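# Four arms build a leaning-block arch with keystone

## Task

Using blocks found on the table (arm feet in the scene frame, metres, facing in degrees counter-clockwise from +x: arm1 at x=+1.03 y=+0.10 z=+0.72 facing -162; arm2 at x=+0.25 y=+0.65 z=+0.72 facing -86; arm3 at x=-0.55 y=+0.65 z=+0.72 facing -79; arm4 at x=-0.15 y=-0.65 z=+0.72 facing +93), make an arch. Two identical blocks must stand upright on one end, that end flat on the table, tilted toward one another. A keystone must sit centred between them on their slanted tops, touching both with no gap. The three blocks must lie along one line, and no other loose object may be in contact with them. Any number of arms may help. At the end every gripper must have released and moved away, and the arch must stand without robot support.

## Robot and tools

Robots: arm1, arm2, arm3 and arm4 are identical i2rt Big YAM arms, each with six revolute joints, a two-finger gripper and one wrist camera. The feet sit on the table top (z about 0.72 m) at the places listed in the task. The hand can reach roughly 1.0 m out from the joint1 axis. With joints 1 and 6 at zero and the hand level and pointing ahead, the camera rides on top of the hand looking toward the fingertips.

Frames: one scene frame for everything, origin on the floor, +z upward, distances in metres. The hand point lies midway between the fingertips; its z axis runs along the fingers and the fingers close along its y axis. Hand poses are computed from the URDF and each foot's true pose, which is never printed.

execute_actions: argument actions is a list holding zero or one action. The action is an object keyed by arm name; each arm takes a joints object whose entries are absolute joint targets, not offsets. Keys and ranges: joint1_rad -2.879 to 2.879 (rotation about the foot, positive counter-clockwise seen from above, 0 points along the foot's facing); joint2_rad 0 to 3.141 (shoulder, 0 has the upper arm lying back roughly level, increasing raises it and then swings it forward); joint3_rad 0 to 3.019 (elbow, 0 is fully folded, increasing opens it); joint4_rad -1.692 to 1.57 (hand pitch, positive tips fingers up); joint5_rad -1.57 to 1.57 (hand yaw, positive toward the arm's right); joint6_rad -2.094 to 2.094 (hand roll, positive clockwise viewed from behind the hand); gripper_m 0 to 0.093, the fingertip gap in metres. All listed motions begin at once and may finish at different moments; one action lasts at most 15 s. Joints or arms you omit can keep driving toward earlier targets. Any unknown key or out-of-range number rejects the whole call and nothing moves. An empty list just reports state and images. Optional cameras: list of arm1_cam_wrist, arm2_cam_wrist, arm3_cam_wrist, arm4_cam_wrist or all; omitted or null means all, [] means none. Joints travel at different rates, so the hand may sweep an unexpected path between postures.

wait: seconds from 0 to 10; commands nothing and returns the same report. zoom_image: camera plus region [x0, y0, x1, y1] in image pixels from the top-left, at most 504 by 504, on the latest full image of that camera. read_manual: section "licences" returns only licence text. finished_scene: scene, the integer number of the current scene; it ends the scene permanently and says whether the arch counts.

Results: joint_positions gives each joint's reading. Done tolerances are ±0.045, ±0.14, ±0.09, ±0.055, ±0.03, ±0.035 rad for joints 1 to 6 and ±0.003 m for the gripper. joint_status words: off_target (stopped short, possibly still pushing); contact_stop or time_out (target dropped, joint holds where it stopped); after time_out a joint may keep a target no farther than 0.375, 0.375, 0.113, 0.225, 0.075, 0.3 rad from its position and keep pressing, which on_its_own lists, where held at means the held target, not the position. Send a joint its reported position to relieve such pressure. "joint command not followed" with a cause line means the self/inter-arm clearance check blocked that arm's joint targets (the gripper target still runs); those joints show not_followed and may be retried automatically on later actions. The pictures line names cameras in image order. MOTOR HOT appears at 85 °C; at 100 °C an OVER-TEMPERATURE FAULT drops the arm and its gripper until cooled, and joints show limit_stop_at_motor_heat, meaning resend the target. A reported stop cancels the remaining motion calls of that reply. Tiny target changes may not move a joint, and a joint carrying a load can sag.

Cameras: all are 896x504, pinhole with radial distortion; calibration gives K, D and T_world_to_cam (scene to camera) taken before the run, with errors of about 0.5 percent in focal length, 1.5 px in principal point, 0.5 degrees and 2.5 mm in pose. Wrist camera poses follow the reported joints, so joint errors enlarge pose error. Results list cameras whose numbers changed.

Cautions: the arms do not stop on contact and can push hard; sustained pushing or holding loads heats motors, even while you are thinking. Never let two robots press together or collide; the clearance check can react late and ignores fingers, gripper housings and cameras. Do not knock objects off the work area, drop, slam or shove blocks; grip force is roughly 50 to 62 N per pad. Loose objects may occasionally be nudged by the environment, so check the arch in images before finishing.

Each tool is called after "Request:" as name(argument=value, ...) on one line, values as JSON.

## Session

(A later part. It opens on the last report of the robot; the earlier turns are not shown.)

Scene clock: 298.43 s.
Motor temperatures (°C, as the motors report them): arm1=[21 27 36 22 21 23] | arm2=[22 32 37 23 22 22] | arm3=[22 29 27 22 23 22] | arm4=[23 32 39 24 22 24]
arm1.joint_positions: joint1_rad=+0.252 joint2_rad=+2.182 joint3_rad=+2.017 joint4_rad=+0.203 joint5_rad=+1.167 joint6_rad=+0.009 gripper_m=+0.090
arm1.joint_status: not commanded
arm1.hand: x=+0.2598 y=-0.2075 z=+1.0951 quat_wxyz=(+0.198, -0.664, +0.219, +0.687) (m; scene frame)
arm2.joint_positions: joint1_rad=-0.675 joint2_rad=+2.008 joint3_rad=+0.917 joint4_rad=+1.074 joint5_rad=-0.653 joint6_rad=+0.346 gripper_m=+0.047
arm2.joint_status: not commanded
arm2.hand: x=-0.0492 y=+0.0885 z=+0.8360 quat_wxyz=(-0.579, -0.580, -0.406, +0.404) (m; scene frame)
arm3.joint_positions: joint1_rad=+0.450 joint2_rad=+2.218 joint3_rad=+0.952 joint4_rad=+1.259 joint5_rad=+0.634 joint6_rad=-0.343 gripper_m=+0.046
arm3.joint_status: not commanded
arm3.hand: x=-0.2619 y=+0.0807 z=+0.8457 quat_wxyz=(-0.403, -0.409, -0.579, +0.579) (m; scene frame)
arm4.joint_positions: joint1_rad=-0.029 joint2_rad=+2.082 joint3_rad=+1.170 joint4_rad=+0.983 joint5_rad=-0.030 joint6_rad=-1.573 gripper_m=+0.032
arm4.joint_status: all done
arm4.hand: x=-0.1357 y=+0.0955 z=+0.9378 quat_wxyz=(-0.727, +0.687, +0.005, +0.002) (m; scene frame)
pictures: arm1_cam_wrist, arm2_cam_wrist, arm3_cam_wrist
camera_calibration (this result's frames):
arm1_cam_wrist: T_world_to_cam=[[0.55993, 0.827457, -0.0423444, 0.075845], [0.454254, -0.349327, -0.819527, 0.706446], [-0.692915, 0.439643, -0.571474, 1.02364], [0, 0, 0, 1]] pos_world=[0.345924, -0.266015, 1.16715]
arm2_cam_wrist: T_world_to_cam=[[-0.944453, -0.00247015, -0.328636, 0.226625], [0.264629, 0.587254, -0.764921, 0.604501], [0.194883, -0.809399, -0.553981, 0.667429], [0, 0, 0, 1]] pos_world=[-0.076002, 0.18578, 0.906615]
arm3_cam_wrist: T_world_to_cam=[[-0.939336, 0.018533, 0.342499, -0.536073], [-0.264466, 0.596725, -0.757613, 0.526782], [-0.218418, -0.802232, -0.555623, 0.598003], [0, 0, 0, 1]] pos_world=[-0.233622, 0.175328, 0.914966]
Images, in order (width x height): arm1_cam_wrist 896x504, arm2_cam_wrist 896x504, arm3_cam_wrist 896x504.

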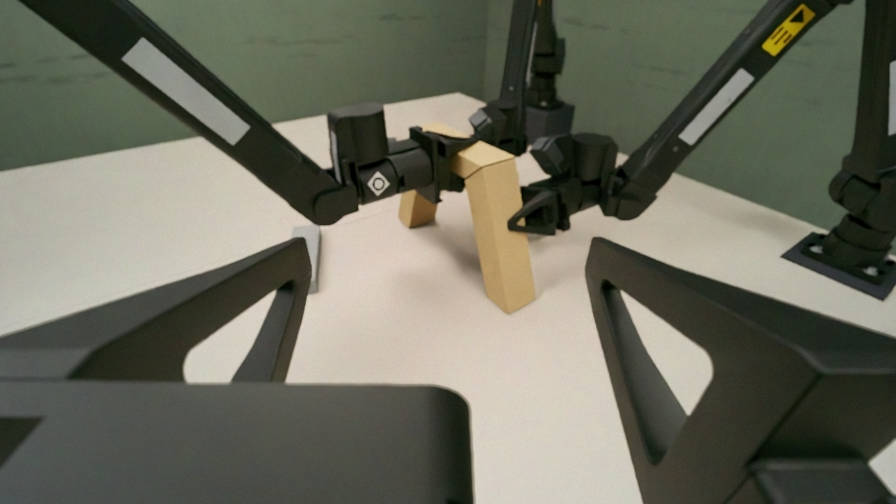

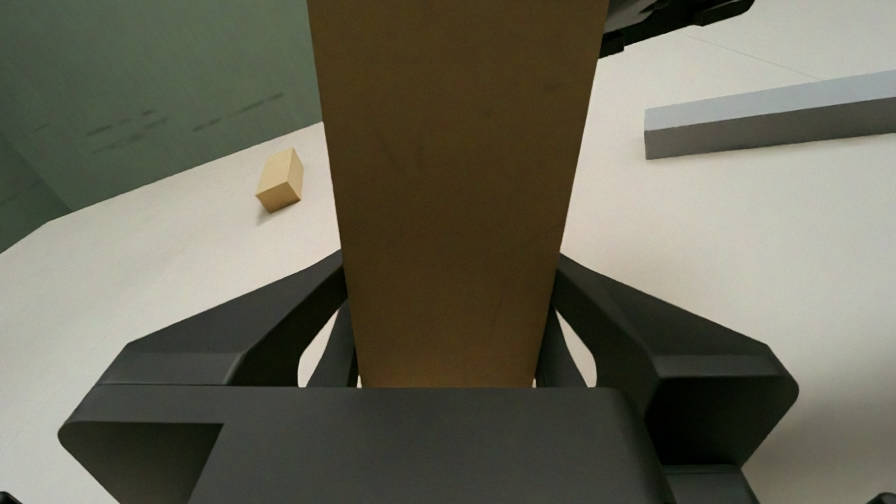

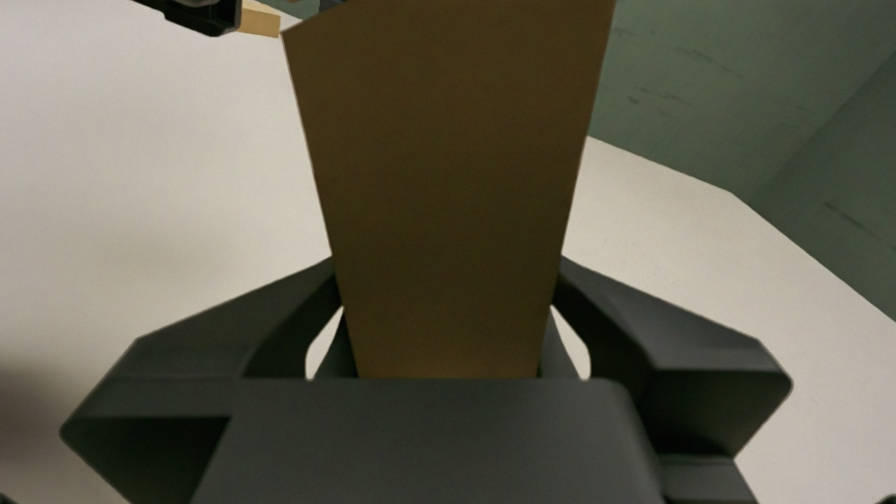

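Request:
execute_actions(actions=[{"arm4":{"joints":{"gripper_m":0.06}}}])

Request:
zoom_image(camera="arm1_cam_wrist", region=[390, 100, 540, 240])

Scene clock: 302.67 s.
Motor temperatures (°C, as the motors report them): arm1=[21 28 36 22 21 23] | arm2=[22 32 37 23 22 22] | arm3=[22 29 27 22 23 22] | arm4=[23 32 40 24 22 24]
arm1.joint_positions: joint1_rad=+0.252 joint2_rad=+2.182 joint3_rad=+2.017 joint4_rad=+0.203 joint5_rad=+1.167 joint6_rad=+0.009 gripper_m=+0.090
arm1.joint_status: not commanded
arm1.hand: x=+0.2598 y=-0.2075 z=+1.0951 quat_wxyz=(+0.198, -0.664, +0.219, +0.687) (m; scene frame)
arm2.joint_positions: joint1_rad=-0.675 joint2_rad=+2.009 joint3_rad=+0.917 joint4_rad=+1.074 joint5_rad=-0.655 joint6_rad=+0.346 gripper_m=+0.047
arm2.joint_status: not commanded
arm2.hand: x=-0.0489 y=+0.0885 z=+0.8355 quat_wxyz=(-0.579, -0.580, -0.407, +0.403) (m; scene frame)
arm3.joint_positions: joint1_rad=+0.449 joint2_rad=+2.218 joint3_rad=+0.952 joint4_rad=+1.259 joint5_rad=+0.634 joint6_rad=-0.341 gripper_m=+0.046
arm3.joint_status: not commanded
arm3.hand: x=-0.2629 y=+0.0803 z=+0.8457 quat_wxyz=(-0.403, -0.410, -0.578, +0.579) (m; scene frame)
arm4.joint_positions: joint1_rad=-0.029 joint2_rad=+2.082 joint3_rad=+1.185 joint4_rad=+0.993 joint5_rad=-0.030 joint6_rad=-1.573 gripper_m=+0.060
arm4.joint_status: all done
arm4.hand: x=-0.1357 y=+0.0993 z=+0.9472 quat_wxyz=(-0.735, +0.678, +0.005, +0.002) (m; scene frame)
pictures: arm1_cam_wrist, arm2_cam_wrist, arm3_cam_wrist, arm4_cam_wrist
camera_calibration (this result's frames):
arm1_cam_wrist: T_world_to_cam=[[0.55993, 0.827457, -0.0423444, 0.075845], [0.454254, -0.349327, -0.819527, 0.706446], [-0.692915, 0.439643, -0.571474, 1.02364], [0, 0, 0, 1]] pos_world=[0.345924, -0.266015, 1.16715]
arm2_cam_wrist: T_world_to_cam=[[-0.944167, -0.00407422, -0.329441, 0.227621], [0.264159, 0.588217, -0.764344, 0.603459], [0.196897, -0.808693, -0.554299, 0.667419], [0, 0, 0, 1]] pos_world=[-0.0759092, 0.1857, 0.906188]
arm3_cam_wrist: T_world_to_cam=[[-0.939941, 0.0206992, 0.34071, -0.535828], [-0.261651, 0.597317, -0.758124, 0.527904], [-0.219204, -0.801738, -0.556026, 0.597528], [0, 0, 0, 1]] pos_world=[-0.234539, 0.174827, 0.915019]
arm4_cam_wrist: T_world_to_cam=[[0.0143407, -0.080344, 0.996664, -0.929594], [0.807136, -0.587414, -0.0589667, 0.22517], [0.590192, 0.805289, 0.0564246, 0.0687298], [0, 0, 0, 1]] pos_world=[-0.208975, 0.00223315, 0.935893]
Images, in order (width x height): arm1_cam_wrist 896x504, arm2_cam_wrist 896x504, arm3_cam_wrist 896x504, arm4_cam_wrist 896x504.

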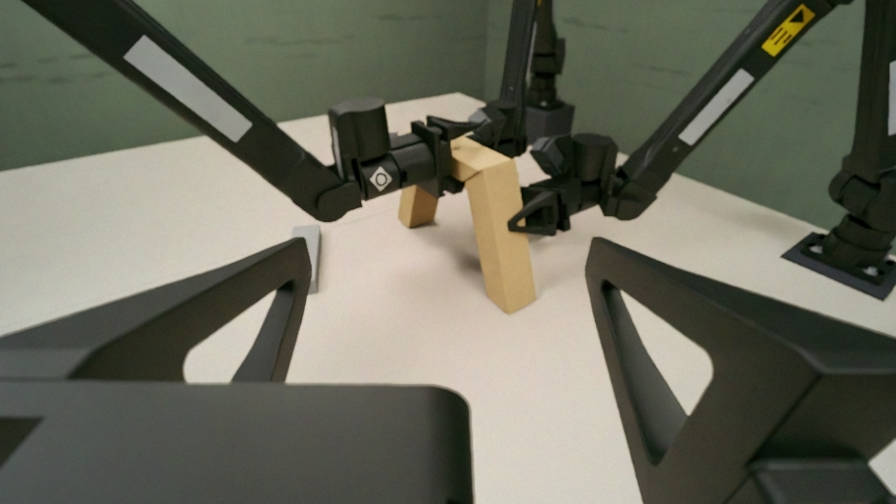

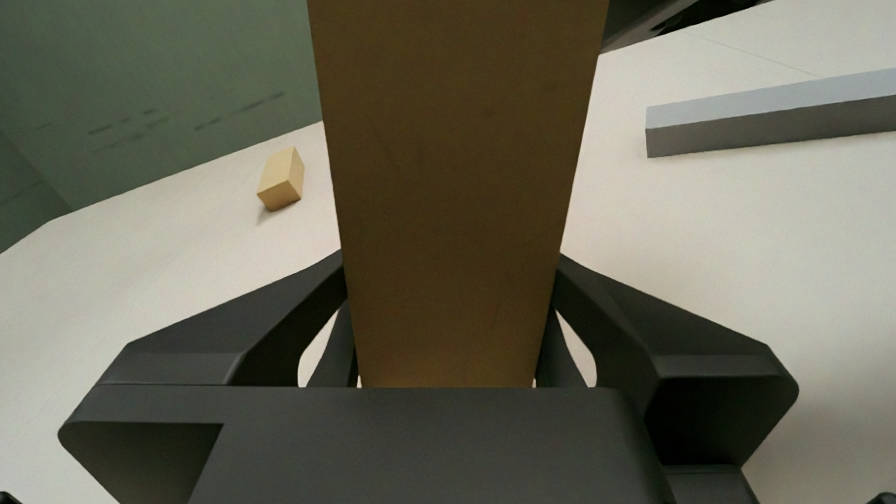

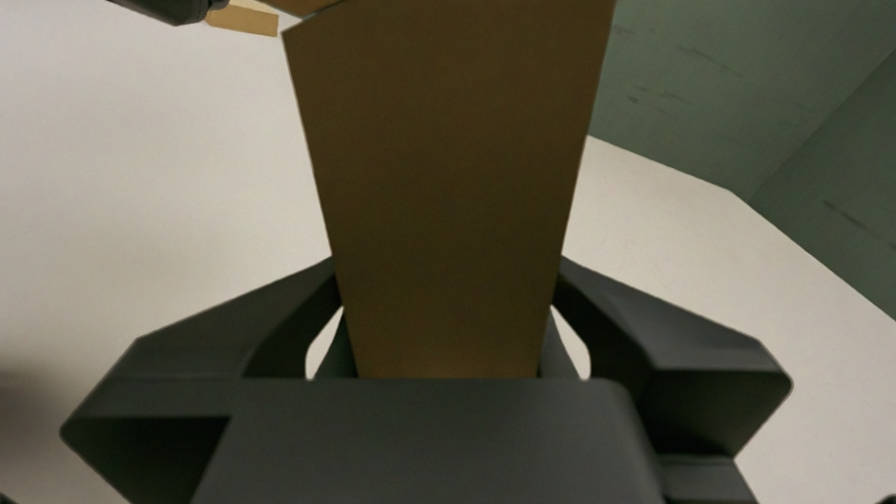

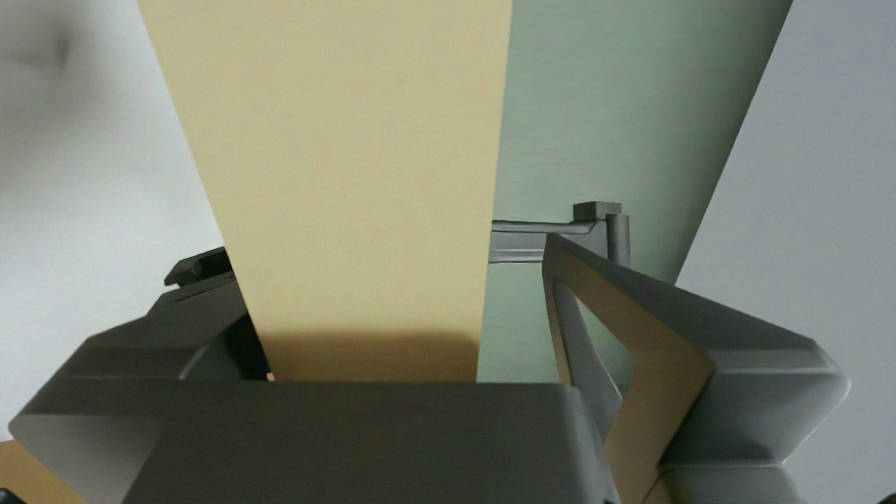

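Region (390, 100, 540, 240) of arm1_cam_wrist's 896x504 image, scaled by 3.360, with more detail than that image has; it fills the top 470 rows of this view, and the rest is white.

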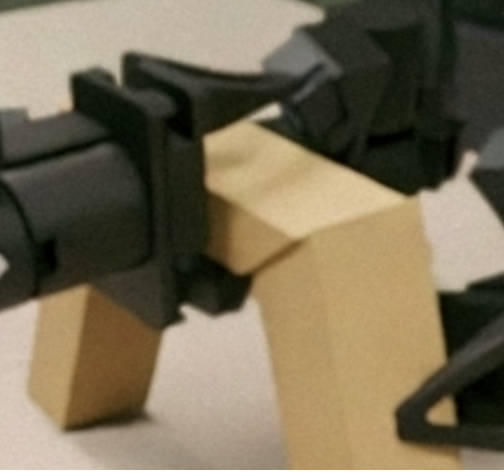

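Request:
execute_actions(actions=[{"arm4":{"joints":{"gripper_m":0.093,"joint3_rad":1.165,"joint4_rad":0.99}}}], cameras=["arm1_cam_wrist","arm3_cam_wrist","arm4_cam_wrist"])

Scene clock: 306.97 s.
Motor temperatures (°C, as the motors report them): arm1=[21 28 37 22 21 23] | arm2=[22 33 37 23 22 22] | arm3=[22 29 27 22 23 22] | arm4=[23 32 39 24 22 24]
arm1.joint_positions: joint1_rad=+0.252 joint2_rad=+2.182 joint3_rad=+2.017 joint4_rad=+0.203 joint5_rad=+1.167 joint6_rad=+0.009 gripper_m=+0.090
arm1.joint_status: not commanded
arm1.hand: x=+0.2598 y=-0.2075 z=+1.0951 quat_wxyz=(+0.198, -0.664, +0.219, +0.687) (m; scene frame)
arm2.joint_positions: joint1_rad=-0.675 joint2_rad=+2.009 joint3_rad=+0.917 joint4_rad=+1.074 joint5_rad=-0.655 joint6_rad=+0.346 gripper_m=+0.047
arm2.joint_status: not commanded
arm2.hand: x=-0.0489 y=+0.0885 z=+0.8355 quat_wxyz=(-0.579, -0.580, -0.407, +0.403) (m; scene frame)
arm3.joint_positions: joint1_rad=+0.449 joint2_rad=+2.218 joint3_rad=+0.952 joint4_rad=+1.259 joint5_rad=+0.634 joint6_rad=-0.341 gripper_m=+0.046
arm3.joint_status: not commanded
arm3.hand: x=-0.2629 y=+0.0803 z=+0.8457 quat_wxyz=(-0.403, -0.410, -0.578, +0.579) (m; scene frame)
arm4.joint_positions: joint1_rad=-0.029 joint2_rad=+2.082 joint3_rad=+1.174 joint4_rad=+0.993 joint5_rad=-0.030 joint6_rad=-1.573 gripper_m=+0.093
arm4.joint_status: all done
arm4.hand: x=-0.1357 y=+0.0962 z=+0.9419 quat_wxyz=(-0.732, +0.682, +0.005, +0.002) (m; scene frame)
pictures: arm1_cam_wrist, arm3_cam_wrist, arm4_cam_wrist
camera_calibration (this result's frames):
arm1_cam_wrist: T_world_to_cam=[[0.55993, 0.827457, -0.0423444, 0.075845], [0.454254, -0.349327, -0.819527, 0.706446], [-0.692915, 0.439643, -0.571474, 1.02364], [0, 0, 0, 1]] pos_world=[0.345924, -0.266015, 1.16715]
arm3_cam_wrist: T_world_to_cam=[[-0.939941, 0.0206992, 0.34071, -0.535828], [-0.261651, 0.597317, -0.758124, 0.527904], [-0.219204, -0.801738, -0.556026, 0.597528], [0, 0, 0, 1]] pos_world=[-0.234539, 0.174827, 0.915019]
arm4_cam_wrist: T_world_to_cam=[[0.0146266, -0.0693184, 0.997487, -0.926379], [0.807082, -0.588083, -0.0527023, 0.217208], [0.590259, 0.805825, 0.0473439, 0.0801039], [0, 0, 0, 1]] pos_world=[-0.209037, -0.00102832, 0.931706]
Images, in order (width x height): arm1_cam_wrist 896x504, arm3_cam_wrist 896x504, arm4_cam_wrist 896x504.

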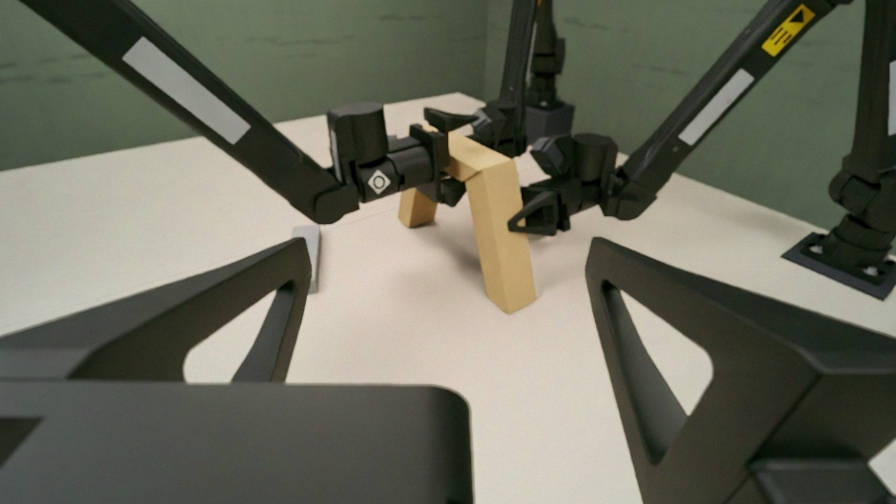

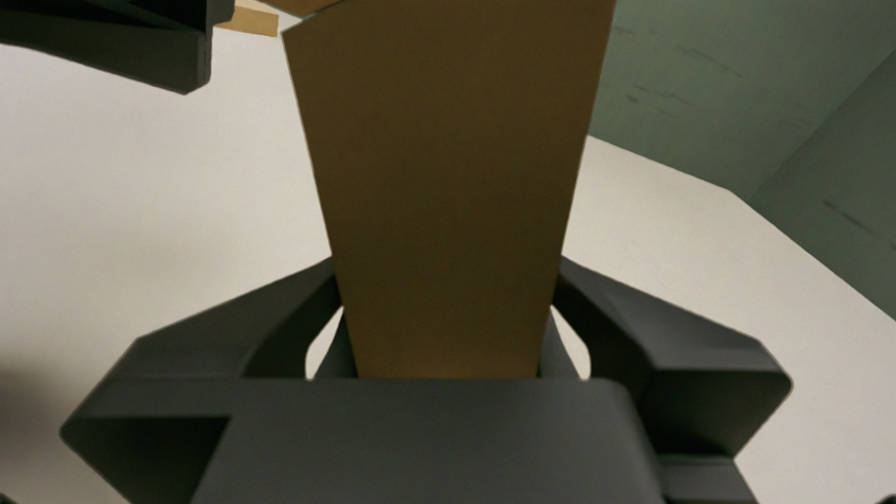

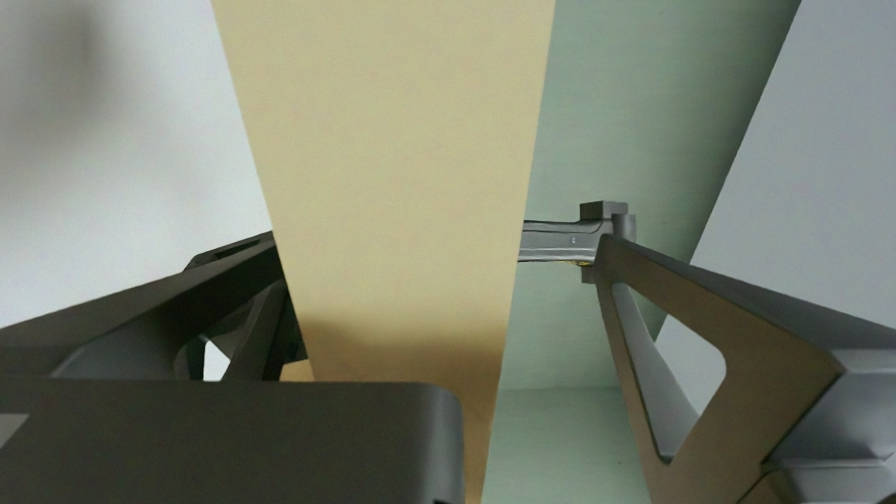

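Request:
execute_actions(actions=[{"arm4":{"joints":{"joint2_rad":2.02,"joint3_rad":1.07}}}], cameras=[])

Scene clock: 312.87 s.
Motor temperatures (°C, as the motors report them): arm1=[21 29 38 22 21 23] | arm2=[22 33 37 23 22 22] | arm3=[22 29 27 22 23 22] | arm4=[23 32 38 23 22 24]
arm1.joint_positions: joint1_rad=+0.252 joint2_rad=+2.182 joint3_rad=+2.017 joint4_rad=+0.203 joint5_rad=+1.167 joint6_rad=+0.009 gripper_m=+0.090
arm1.joint_status: not commanded
arm1.hand: x=+0.2598 y=-0.2075 z=+1.0951 quat_wxyz=(+0.198, -0.664, +0.219, +0.687) (m; scene frame)
arm2.joint_positions: joint1_rad=-0.675 joint2_rad=+2.009 joint3_rad=+0.917 joint4_rad=+1.074 joint5_rad=-0.655 joint6_rad=+0.346 gripper_m=+0.047
arm2.joint_status: not commanded
arm2.hand: x=-0.0489 y=+0.0885 z=+0.8355 quat_wxyz=(-0.579, -0.580, -0.407, +0.403) (m; scene frame)
arm3.joint_positions: joint1_rad=+0.449 joint2_rad=+2.218 joint3_rad=+0.952 joint4_rad=+1.259 joint5_rad=+0.634 joint6_rad=-0.341 gripper_m=+0.046
arm3.joint_status: not commanded
arm3.hand: x=-0.2629 y=+0.0803 z=+0.8457 quat_wxyz=(-0.403, -0.410, -0.578, +0.579) (m; scene frame)
arm4.joint_positions: joint1_rad=-0.029 joint2_rad=+2.025 joint3_rad=+1.079 joint4_rad=+0.993 joint5_rad=-0.030 joint6_rad=-1.573 gripper_m=+0.093
arm4.joint_status: all done
arm4.hand: x=-0.1365 y=+0.0679 z=+0.9378 quat_wxyz=(-0.719, +0.695, +0.004, +0.002) (m; scene frame)
pictures: none
No camera images: the call's "cameras" was empty. Leave "cameras" out to get every camera's image.

Request:
execute_actions(actions=[{"arm4":{"joints":{"joint2_rad":1.95,"joint3_rad":0.94}}}], cameras=[])

Request:
execute_actions(actions=[{"arm4":{"joints":{"joint1_rad":0,"joint2_rad":1.5,"joint3_rad":0.3,"joint4_rad":1.45,"joint5_rad":0,"joint6_rad":0}}}], cameras=["arm1_cam_wrist","arm4_cam_wrist"])

Scene clock: 317.90 s.
Motor temperatures (°C, as the motors report them): arm1=[21 29 38 22 21 23] | arm2=[22 33 37 23 22 22] | arm3=[22 29 27 22 23 22] | arm4=[23 32 37 23 22 24]
arm1.joint_positions: joint1_rad=+0.252 joint2_rad=+2.182 joint3_rad=+2.017 joint4_rad=+0.203 joint5_rad=+1.167 joint6_rad=+0.009 gripper_m=+0.090
arm1.joint_status: not commanded
arm1.hand: x=+0.2598 y=-0.2075 z=+1.0951 quat_wxyz=(+0.198, -0.664, +0.219, +0.687) (m; scene frame)
arm2.joint_positions: joint1_rad=-0.675 joint2_rad=+2.009 joint3_rad=+0.917 joint4_rad=+1.074 joint5_rad=-0.655 joint6_rad=+0.346 gripper_m=+0.047
arm2.joint_status: not commanded
arm2.hand: x=-0.0489 y=+0.0885 z=+0.8355 quat_wxyz=(-0.579, -0.580, -0.407, +0.403) (m; scene frame)
arm3.joint_positions: joint1_rad=+0.449 joint2_rad=+2.218 joint3_rad=+0.952 joint4_rad=+1.259 joint5_rad=+0.634 joint6_rad=-0.341 gripper_m=+0.046
arm3.joint_status: not commanded
arm3.hand: x=-0.2629 y=+0.0803 z=+0.8457 quat_wxyz=(-0.403, -0.410, -0.578, +0.579) (m; scene frame)
arm4.joint_positions: joint1_rad=-0.029 joint2_rad=+1.950 joint3_rad=+0.947 joint4_rad=+0.993 joint5_rad=-0.030 joint6_rad=-1.573 gripper_m=+0.093
arm4.joint_status: all done
arm4.hand: x=-0.1375 y=+0.0262 z=+0.9284 quat_wxyz=(-0.699, +0.715, +0.004, +0.001) (m; scene frame)
pictures: none
No camera images: the call's "cameras" was empty. Leave "cameras" out to get every camera's image.

Scene clock: 320.07 s.
Motor temperatures (°C, as the motors report them): arm1=[21 30 39 22 21 23] | arm2=[22 33 37 23 22 22] | arm3=[22 29 27 22 23 22] | arm4=[23 32 36 23 22 24]
arm1.joint_positions: joint1_rad=+0.252 joint2_rad=+2.182 joint3_rad=+2.017 joint4_rad=+0.203 joint5_rad=+1.167 joint6_rad=+0.009 gripper_m=+0.090
arm1.joint_status: not commanded
arm1.hand: x=+0.2598 y=-0.2075 z=+1.0951 quat_wxyz=(+0.198, -0.664, +0.219, +0.687) (m; scene frame)
arm2.joint_positions: joint1_rad=-0.675 joint2_rad=+2.009 joint3_rad=+0.917 joint4_rad=+1.074 joint5_rad=-0.655 joint6_rad=+0.346 gripper_m=+0.047
arm2.joint_status: not commanded
arm2.hand: x=-0.0489 y=+0.0885 z=+0.8355 quat_wxyz=(-0.579, -0.580, -0.407, +0.403) (m; scene frame)
arm3.joint_positions: joint1_rad=+0.449 joint2_rad=+2.218 joint3_rad=+0.952 joint4_rad=+1.259 joint5_rad=+0.634 joint6_rad=-0.341 gripper_m=+0.046
arm3.joint_status: not commanded
arm3.hand: x=-0.2629 y=+0.0803 z=+0.8457 quat_wxyz=(-0.403, -0.410, -0.578, +0.579) (m; scene frame)
arm4.joint_positions: joint1_rad=-0.005 joint2_rad=+1.493 joint3_rad=+0.303 joint4_rad=+1.428 joint5_rad=-0.002 joint6_rad=-0.012 gripper_m=+0.093
arm4.joint_status: all done
arm4.hand: x=-0.1500 y=-0.2077 z=+1.0153 quat_wxyz=(-0.557, +0.445, -0.437, -0.548) (m; scene frame)
pictures: arm1_cam_wrist, arm4_cam_wrist
camera_calibration (this result's frames):
arm1_cam_wrist: T_world_to_cam=[[0.55993, 0.827457, -0.0423444, 0.075845], [0.454254, -0.349327, -0.819527, 0.706446], [-0.692915, 0.439643, -0.571474, 1.02364], [0, 0, 0, 1]] pos_world=[0.345924, -0.266015, 1.16715]
arm4_cam_wrist: T_world_to_cam=[[0.999975, 0.00381347, -0.00595081, 0.161306], [-0.00392392, -0.40074, -0.916183, 0.847863], [-0.00587857, 0.916184, -0.400715, 0.718356], [0, 0, 0, 1]] pos_world=[-0.153752, -0.318989, 1.06561]
Images, in order (width x height): arm1_cam_wrist 896x504, arm4_cam_wrist 896x504.

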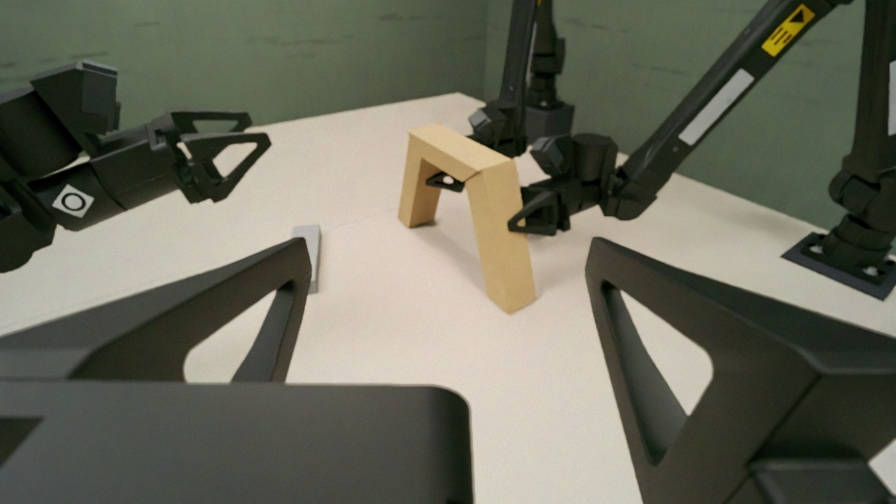

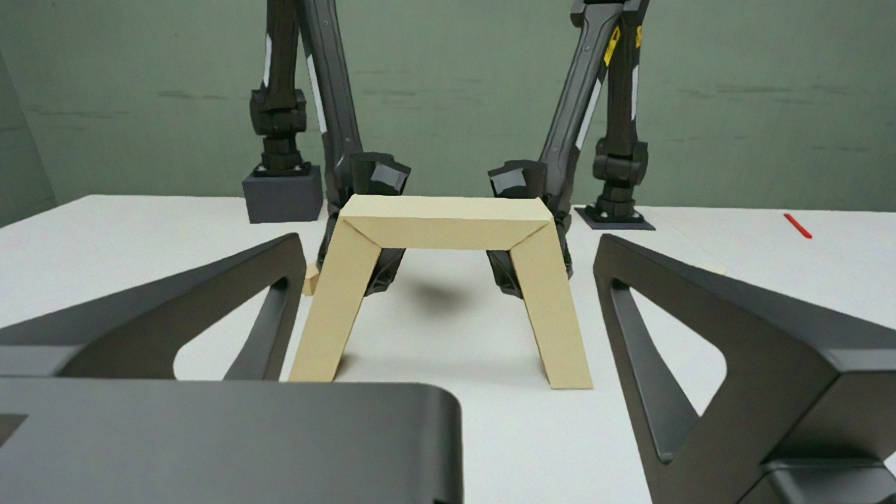

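Request:
execute_actions(actions=[{"arm2":{"joints":{"gripper_m":0.09,"joint3_rad":0.93,"joint4_rad":1.085}},"arm3":{"joints":{"gripper_m":0.09,"joint3_rad":0.96,"joint4_rad":1.27}}}])

Request:
zoom_image(camera="arm4_cam_wrist", region=[280, 170, 610, 400])

Scene clock: 325.20 s.
Motor temperatures (°C, as the motors report them): arm1=[21 30 39 22 21 23] | arm2=[22 33 37 23 22 22] | arm3=[22 29 27 22 23 22] | arm4=[23 30 35 23 22 24]
arm1.joint_positions: joint1_rad=+0.252 joint2_rad=+2.182 joint3_rad=+2.017 joint4_rad=+0.203 joint5_rad=+1.167 joint6_rad=+0.009 gripper_m=+0.090
arm1.joint_status: not commanded
arm1.hand: x=+0.2598 y=-0.2075 z=+1.0951 quat_wxyz=(+0.198, -0.664, +0.219, +0.687) (m; scene frame)
arm2.joint_positions: joint1_rad=-0.675 joint2_rad=+1.997 joint3_rad=+0.917 joint4_rad=+1.074 joint5_rad=-0.654 joint6_rad=+0.347 gripper_m=+0.090
arm2.joint_status: all done
arm2.hand: x=-0.0491 y=+0.0884 z=+0.8430 quat_wxyz=(-0.581, -0.576, -0.407, +0.407) (m; scene frame)
arm3.joint_positions: joint1_rad=+0.449 joint2_rad=+2.216 joint3_rad=+0.952 joint4_rad=+1.259 joint5_rad=+0.634 joint6_rad=-0.341 gripper_m=+0.090
arm3.joint_status: all done
arm3.hand: x=-0.2627 y=+0.0801 z=+0.8473 quat_wxyz=(-0.404, -0.410, -0.577, +0.579) (m; scene frame)
arm4.joint_positions: joint1_rad=-0.005 joint2_rad=+1.493 joint3_rad=+0.303 joint4_rad=+1.428 joint5_rad=-0.002 joint6_rad=-0.011 gripper_m=+0.093
arm4.joint_status: not commanded
arm4.hand: x=-0.1500 y=-0.2077 z=+1.0153 quat_wxyz=(-0.557, +0.445, -0.437, -0.548) (m; scene frame)
pictures: arm1_cam_wrist, arm2_cam_wrist, arm3_cam_wrist, arm4_cam_wrist
camera_calibration (this result's frames):
arm1_cam_wrist: T_world_to_cam=[[0.55993, 0.827457, -0.0423444, 0.075845], [0.454254, -0.349327, -0.819527, 0.706446], [-0.692915, 0.439643, -0.571474, 1.02364], [0, 0, 0, 1]] pos_world=[0.345924, -0.266015, 1.16715]
arm2_cam_wrist: T_world_to_cam=[[-0.946336, -0.00686201, -0.323113, 0.224681], [0.259293, 0.580659, -0.771753, 0.615968], [0.192914, -0.814118, -0.547719, 0.666186], [0, 0, 0, 1]] pos_world=[-0.0756095, 0.186228, 0.912855]
arm3_cam_wrist: T_world_to_cam=[[-0.940602, 0.0214363, 0.338834, -0.534868], [-0.260173, 0.595672, -0.759924, 0.531361], [-0.218124, -0.802942, -0.554713, 0.597556], [0, 0, 0, 1]] pos_world=[-0.234511, 0.174751, 0.916498]
arm4_cam_wrist: T_world_to_cam=[[0.99997, 0.00398231, -0.00669483, 0.162096], [-0.00453793, -0.400741, -0.91618, 0.847767], [-0.0063314, 0.916183, -0.400711, 0.718284], [0, 0, 0, 1]] pos_world=[-0.153696, -0.31899, 1.06562]
Images, in order (width x height): arm1_cam_wrist 896x504, arm2_cam_wrist 896x504, arm3_cam_wrist 896x504, arm4_cam_wrist 896x504.

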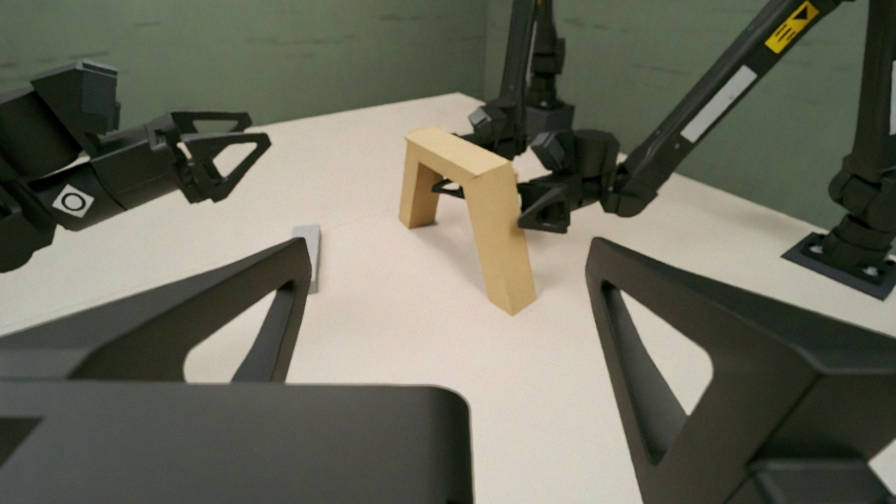

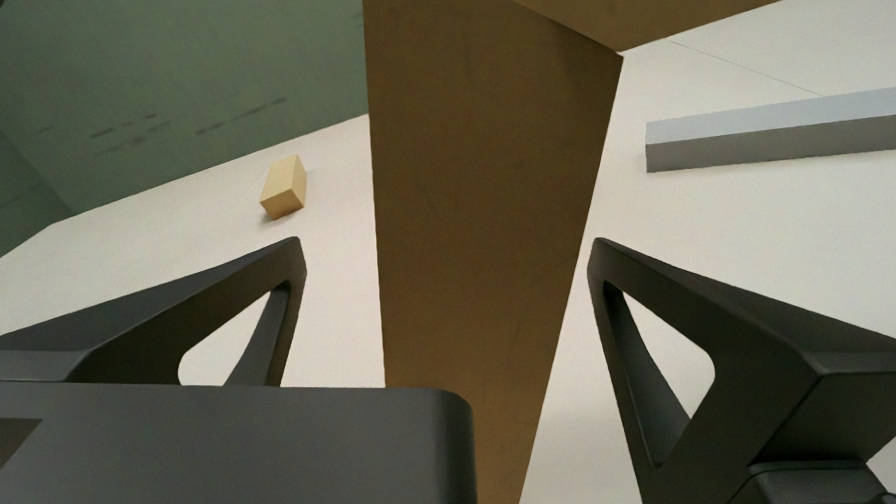

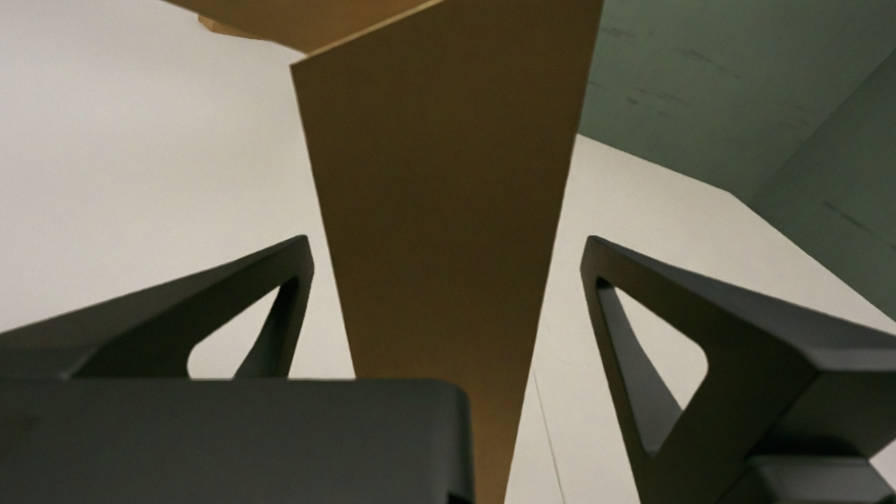

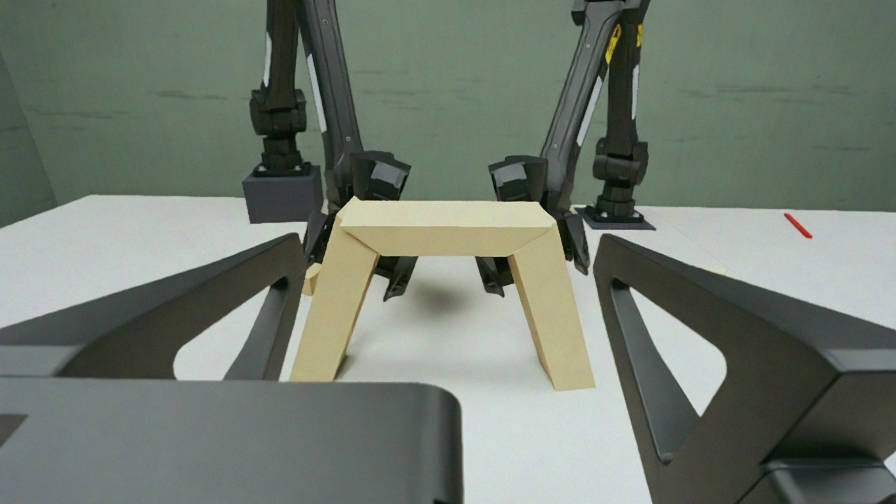

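Region (280, 170, 610, 400) of arm4_cam_wrist's 896x504 image, scaled by 1.527, with more detail than that image has; it fills the top 351 rows of this view, and the rest is white.

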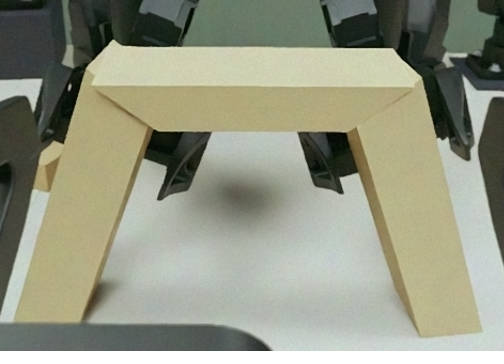

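Request:
zoom_image(camera="arm1_cam_wrist", region=[380, 110, 580, 330])

Request:
execute_actions(actions=[{"arm4":{"joints":{"joint2_rad":1.3,"joint3_rad":1.3,"joint4_rad":0}}}], cameras=[])

Request:
execute_actions(actions=[{"arm4":{"joints":{"joint2_rad":1.65,"joint3_rad":1.85,"joint4_rad":-1.05}}}], cameras=["arm4_cam_wrist"])

Region (380, 110, 580, 330) of arm1_cam_wrist's 896x504 image, scaled by 2.291, with more detail than that image has; it fills the left 458 columns of this view, and the rest is white.

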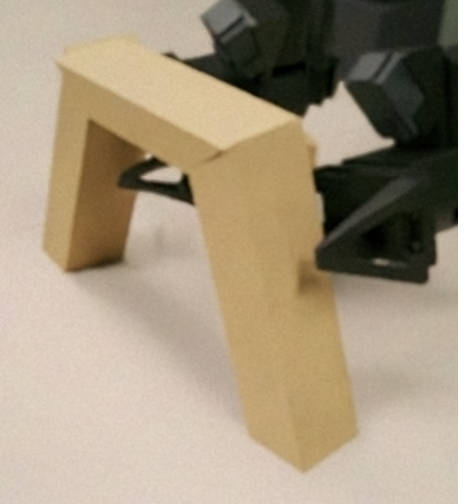

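Scene clock: 331.50 s.
Motor temperatures (°C, as the motors report them): arm1=[21 30 39 22 21 23] | arm2=[22 33 36 23 22 22] | arm3=[22 29 26 22 23 22] | arm4=[23 29 35 23 22 24]
arm1.joint_positions: joint1_rad=+0.252 joint2_rad=+2.182 joint3_rad=+2.017 joint4_rad=+0.203 joint5_rad=+1.167 joint6_rad=+0.009 gripper_m=+0.090
arm1.joint_status: not commanded
arm1.hand: x=+0.2598 y=-0.2075 z=+1.0951 quat_wxyz=(+0.198, -0.664, +0.219, +0.687) (m; scene frame)
arm2.joint_positions: joint1_rad=-0.675 joint2_rad=+1.997 joint3_rad=+0.917 joint4_rad=+1.074 joint5_rad=-0.654 joint6_rad=+0.347 gripper_m=+0.090
arm2.joint_status: not commanded
arm2.hand: x=-0.0491 y=+0.0884 z=+0.8430 quat_wxyz=(-0.581, -0.576, -0.407, +0.407) (m; scene frame)
arm3.joint_positions: joint1_rad=+0.449 joint2_rad=+2.216 joint3_rad=+0.952 joint4_rad=+1.259 joint5_rad=+0.634 joint6_rad=-0.341 gripper_m=+0.090
arm3.joint_status: not commanded
arm3.hand: x=-0.2627 y=+0.0801 z=+0.8473 quat_wxyz=(-0.404, -0.410, -0.577, +0.579) (m; scene frame)
arm4.joint_positions: joint1_rad=-0.005 joint2_rad=+1.300 joint3_rad=+1.245 joint4_rad=+0.013 joint5_rad=-0.002 joint6_rad=-0.011 gripper_m=+0.093
arm4.joint_status: all done
arm4.hand: x=-0.1510 y=-0.0320 z=+1.2785 quat_wxyz=(-0.490, +0.518, -0.510, -0.482) (m; scene frame)
pictures: none
No camera images: the call's "cameras" was empty. Leave "cameras" out to get every camera's image.

Scene clock: 333.07 s.
Motor temperatures (°C, as the motors report them): arm1=[21 30 40 22 21 23] | arm2=[22 33 36 23 22 22] | arm3=[22 29 26 22 23 22] | arm4=[23 30 36 23 22 24]
arm1.joint_positions: joint1_rad=+0.252 joint2_rad=+2.182 joint3_rad=+2.017 joint4_rad=+0.203 joint5_rad=+1.167 joint6_rad=+0.009 gripper_m=+0.090
arm1.joint_status: not commanded
arm1.hand: x=+0.2598 y=-0.2075 z=+1.0951 quat_wxyz=(+0.198, -0.664, +0.219, +0.687) (m; scene frame)
arm2.joint_positions: joint1_rad=-0.675 joint2_rad=+1.997 joint3_rad=+0.917 joint4_rad=+1.074 joint5_rad=-0.654 joint6_rad=+0.347 gripper_m=+0.090
arm2.joint_status: not commanded
arm2.hand: x=-0.0491 y=+0.0884 z=+0.8430 quat_wxyz=(-0.581, -0.576, -0.407, +0.407) (m; scene frame)
arm3.joint_positions: joint1_rad=+0.449 joint2_rad=+2.216 joint3_rad=+0.952 joint4_rad=+1.259 joint5_rad=+0.634 joint6_rad=-0.341 gripper_m=+0.090
arm3.joint_status: not commanded
arm3.hand: x=-0.2627 y=+0.0801 z=+0.8473 quat_wxyz=(-0.404, -0.410, -0.577, +0.579) (m; scene frame)
arm4.joint_positions: joint1_rad=-0.005 joint2_rad=+1.648 joint3_rad=+1.793 joint4_rad=-1.037 joint5_rad=-0.002 joint6_rad=-0.011 gripper_m=+0.093
arm4.joint_status: all done
arm4.hand: x=-0.1503 y=+0.0042 z=+1.1626 quat_wxyz=(-0.233, +0.672, -0.665, -0.228) (m; scene frame)
pictures: arm4_cam_wrist
camera_calibration (this result's frames):
arm4_cam_wrist: T_world_to_cam=[[0.999929, -0.0106134, -0.00545224, 0.161156], [-0.0107688, -0.999512, -0.0293175, 0.0380895], [-0.00513842, 0.0293741, -0.999555, 1.28327], [0, 0, 0, 1]] pos_world=[-0.15414, 0.00208634, 1.2847]
Images, in order (width x height): arm4_cam_wrist 896x504.

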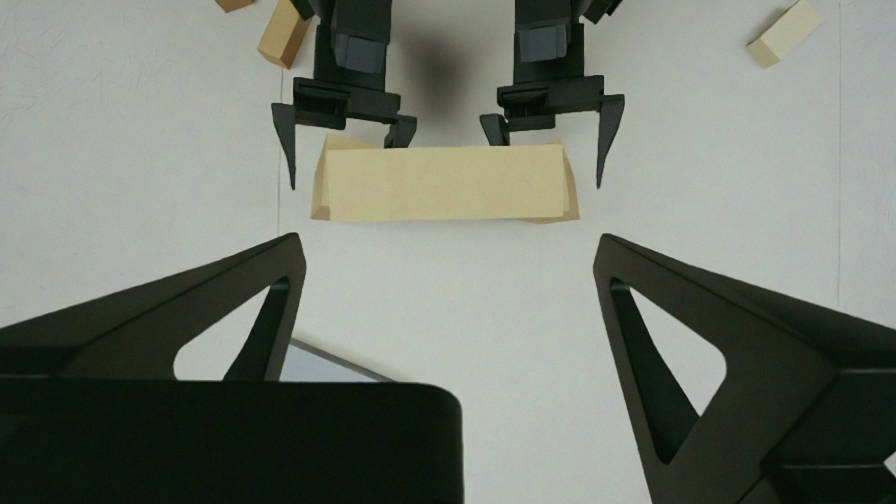

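Request:
zoom_image(camera="arm4_cam_wrist", region=[270, 90, 630, 250])

Region (270, 90, 630, 250) of arm4_cam_wrist's 896x504 image, scaled by 1.400, with more detail than that image has.

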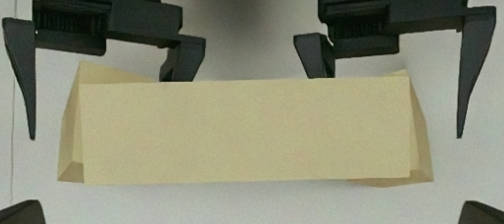

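Request:
execute_actions(actions=[{"arm2":{"joints":{"gripper_m":0.035}},"arm3":{"joints":{"gripper_m":0.035}}}])

Request:
zoom_image(camera="arm4_cam_wrist", region=[270, 90, 630, 250])

Request:
zoom_image(camera="arm1_cam_wrist", region=[380, 110, 580, 330])

Scene clock: 343.83 s.
Motor temperatures (°C, as the motors report them): arm1=[21 31 40 22 21 23] | arm2=[22 33 35 23 22 22] | arm3=[22 29 26 22 23 22] | arm4=[23 30 41 23 22 24]
arm1.joint_positions: joint1_rad=+0.252 joint2_rad=+2.182 joint3_rad=+2.017 joint4_rad=+0.203 joint5_rad=+1.167 joint6_rad=+0.009 gripper_m=+0.090
arm1.joint_status: not commanded
arm1.hand: x=+0.2598 y=-0.2075 z=+1.0951 quat_wxyz=(+0.198, -0.664, +0.219, +0.687) (m; scene frame)
arm2.joint_positions: joint1_rad=-0.676 joint2_rad=+1.997 joint3_rad=+0.917 joint4_rad=+1.074 joint5_rad=-0.657 joint6_rad=+0.357 gripper_m=+0.048
arm2.joint_status: gripper_m off_target (ended at +0.048, target +0.035)
arm2.hand: x=-0.0493 y=+0.0887 z=+0.8431 quat_wxyz=(-0.583, -0.578, -0.404, +0.404) (m; scene frame)
arm3.joint_positions: joint1_rad=+0.449 joint2_rad=+2.216 joint3_rad=+0.952 joint4_rad=+1.260 joint5_rad=+0.634 joint6_rad=-0.341 gripper_m=+0.047
arm3.joint_status: gripper_m off_target (ended at +0.047, target +0.035)
arm3.hand: x=-0.2626 y=+0.0801 z=+0.8474 quat_wxyz=(-0.405, -0.410, -0.577, +0.579) (m; scene frame)
arm4.joint_positions: joint1_rad=-0.005 joint2_rad=+1.648 joint3_rad=+1.793 joint4_rad=-1.037 joint5_rad=-0.002 joint6_rad=-0.011 gripper_m=+0.093
arm4.joint_status: not commanded
arm4.hand: x=-0.1503 y=+0.0042 z=+1.1626 quat_wxyz=(-0.233, +0.672, -0.665, -0.228) (m; scene frame)
pictures: arm1_cam_wrist, arm2_cam_wrist, arm3_cam_wrist, arm4_cam_wrist
camera_calibration (this result's frames):
arm1_cam_wrist: T_world_to_cam=[[0.55993, 0.827457, -0.0423444, 0.075845], [0.454254, -0.349327, -0.819527, 0.706446], [-0.692915, 0.439643, -0.571474, 1.02364], [0, 0, 0, 1]] pos_world=[0.345924, -0.266015, 1.16715]
arm2_cam_wrist: T_world_to_cam=[[-0.943153, -0.00809018, -0.33226, 0.232448], [0.266056, 0.580767, -0.769366, 0.614207], [0.19919, -0.814029, -0.5456, 0.665074], [0, 0, 0, 1]] pos_world=[-0.0766556, 0.18656, 0.912647]
arm3_cam_wrist: T_world_to_cam=[[-0.940695, 0.0208226, 0.338615, -0.534561], [-0.260456, 0.59524, -0.760166, 0.531622], [-0.217386, -0.803278, -0.554516, 0.597682], [0, 0, 0, 1]] pos_world=[-0.234467, 0.174793, 0.916556]
arm4_cam_wrist: T_world_to_cam=[[0.999929, -0.0106134, -0.00545224, 0.161156], [-0.0107688, -0.999512, -0.0293175, 0.0380895], [-0.00513842, 0.0293741, -0.999555, 1.28327], [0, 0, 0, 1]] pos_world=[-0.15414, 0.00208634, 1.2847]
Images, in order (width x height): arm1_cam_wrist 896x504, arm2_cam_wrist 896x504, arm3_cam_wrist 896x504, arm4_cam_wrist 896x504.

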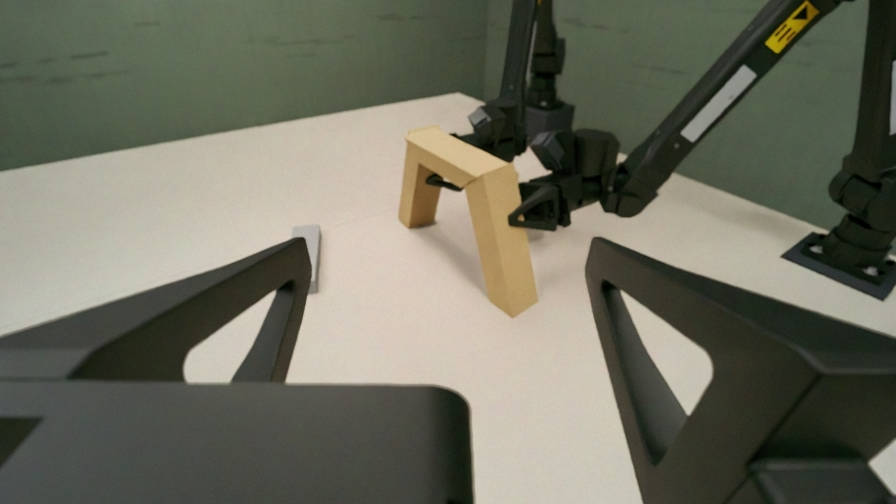

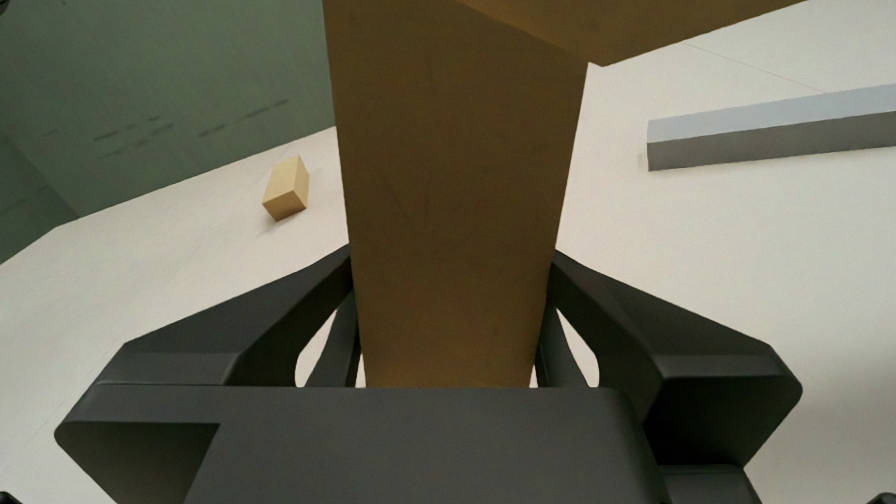

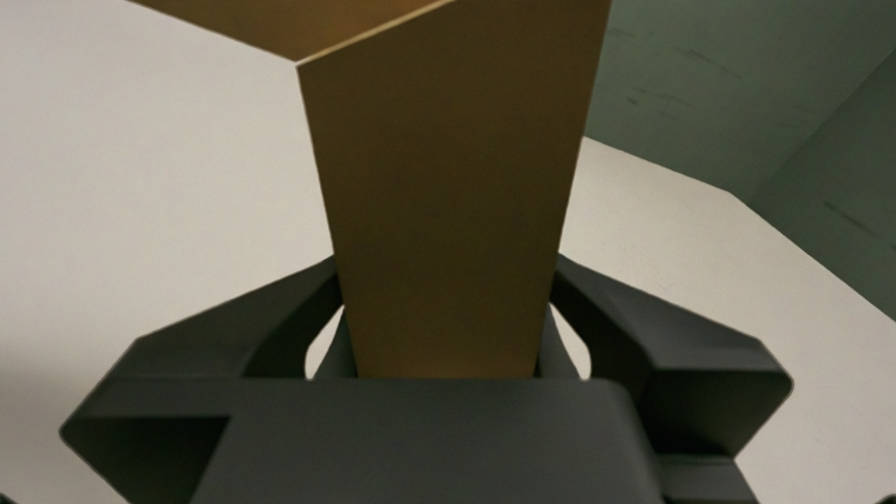

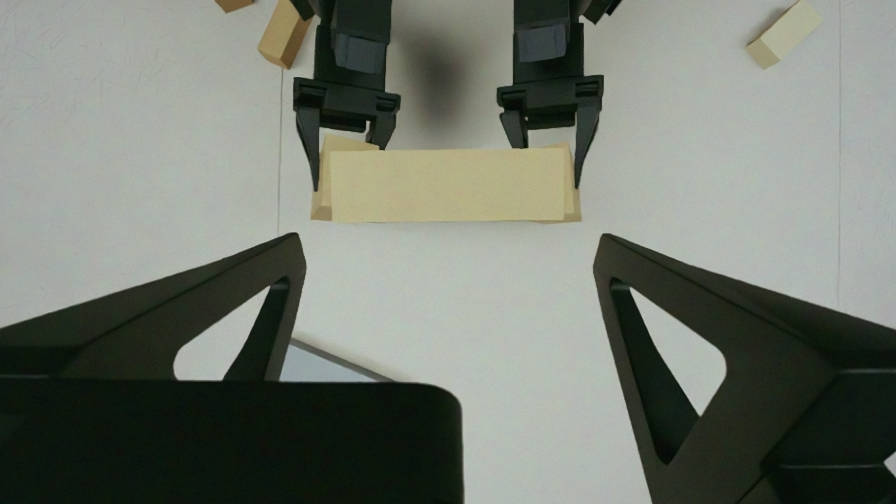

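Region (270, 90, 630, 250) of arm4_cam_wrist's 896x504 image, scaled by 1.400, with more detail than that image has.

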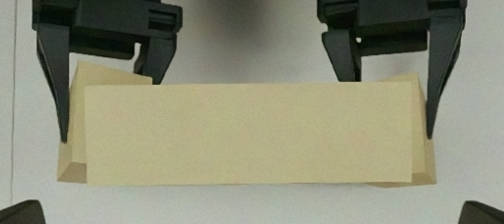

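Region (380, 110, 580, 330) of arm1_cam_wrist's 896x504 image, scaled by 2.291, with more detail than that image has; it fills the left 458 columns of this view, and the rest is white.

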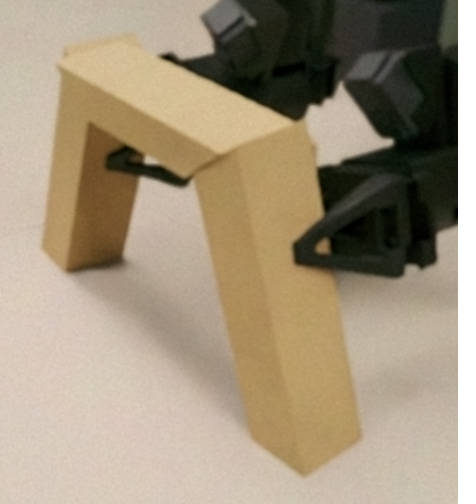

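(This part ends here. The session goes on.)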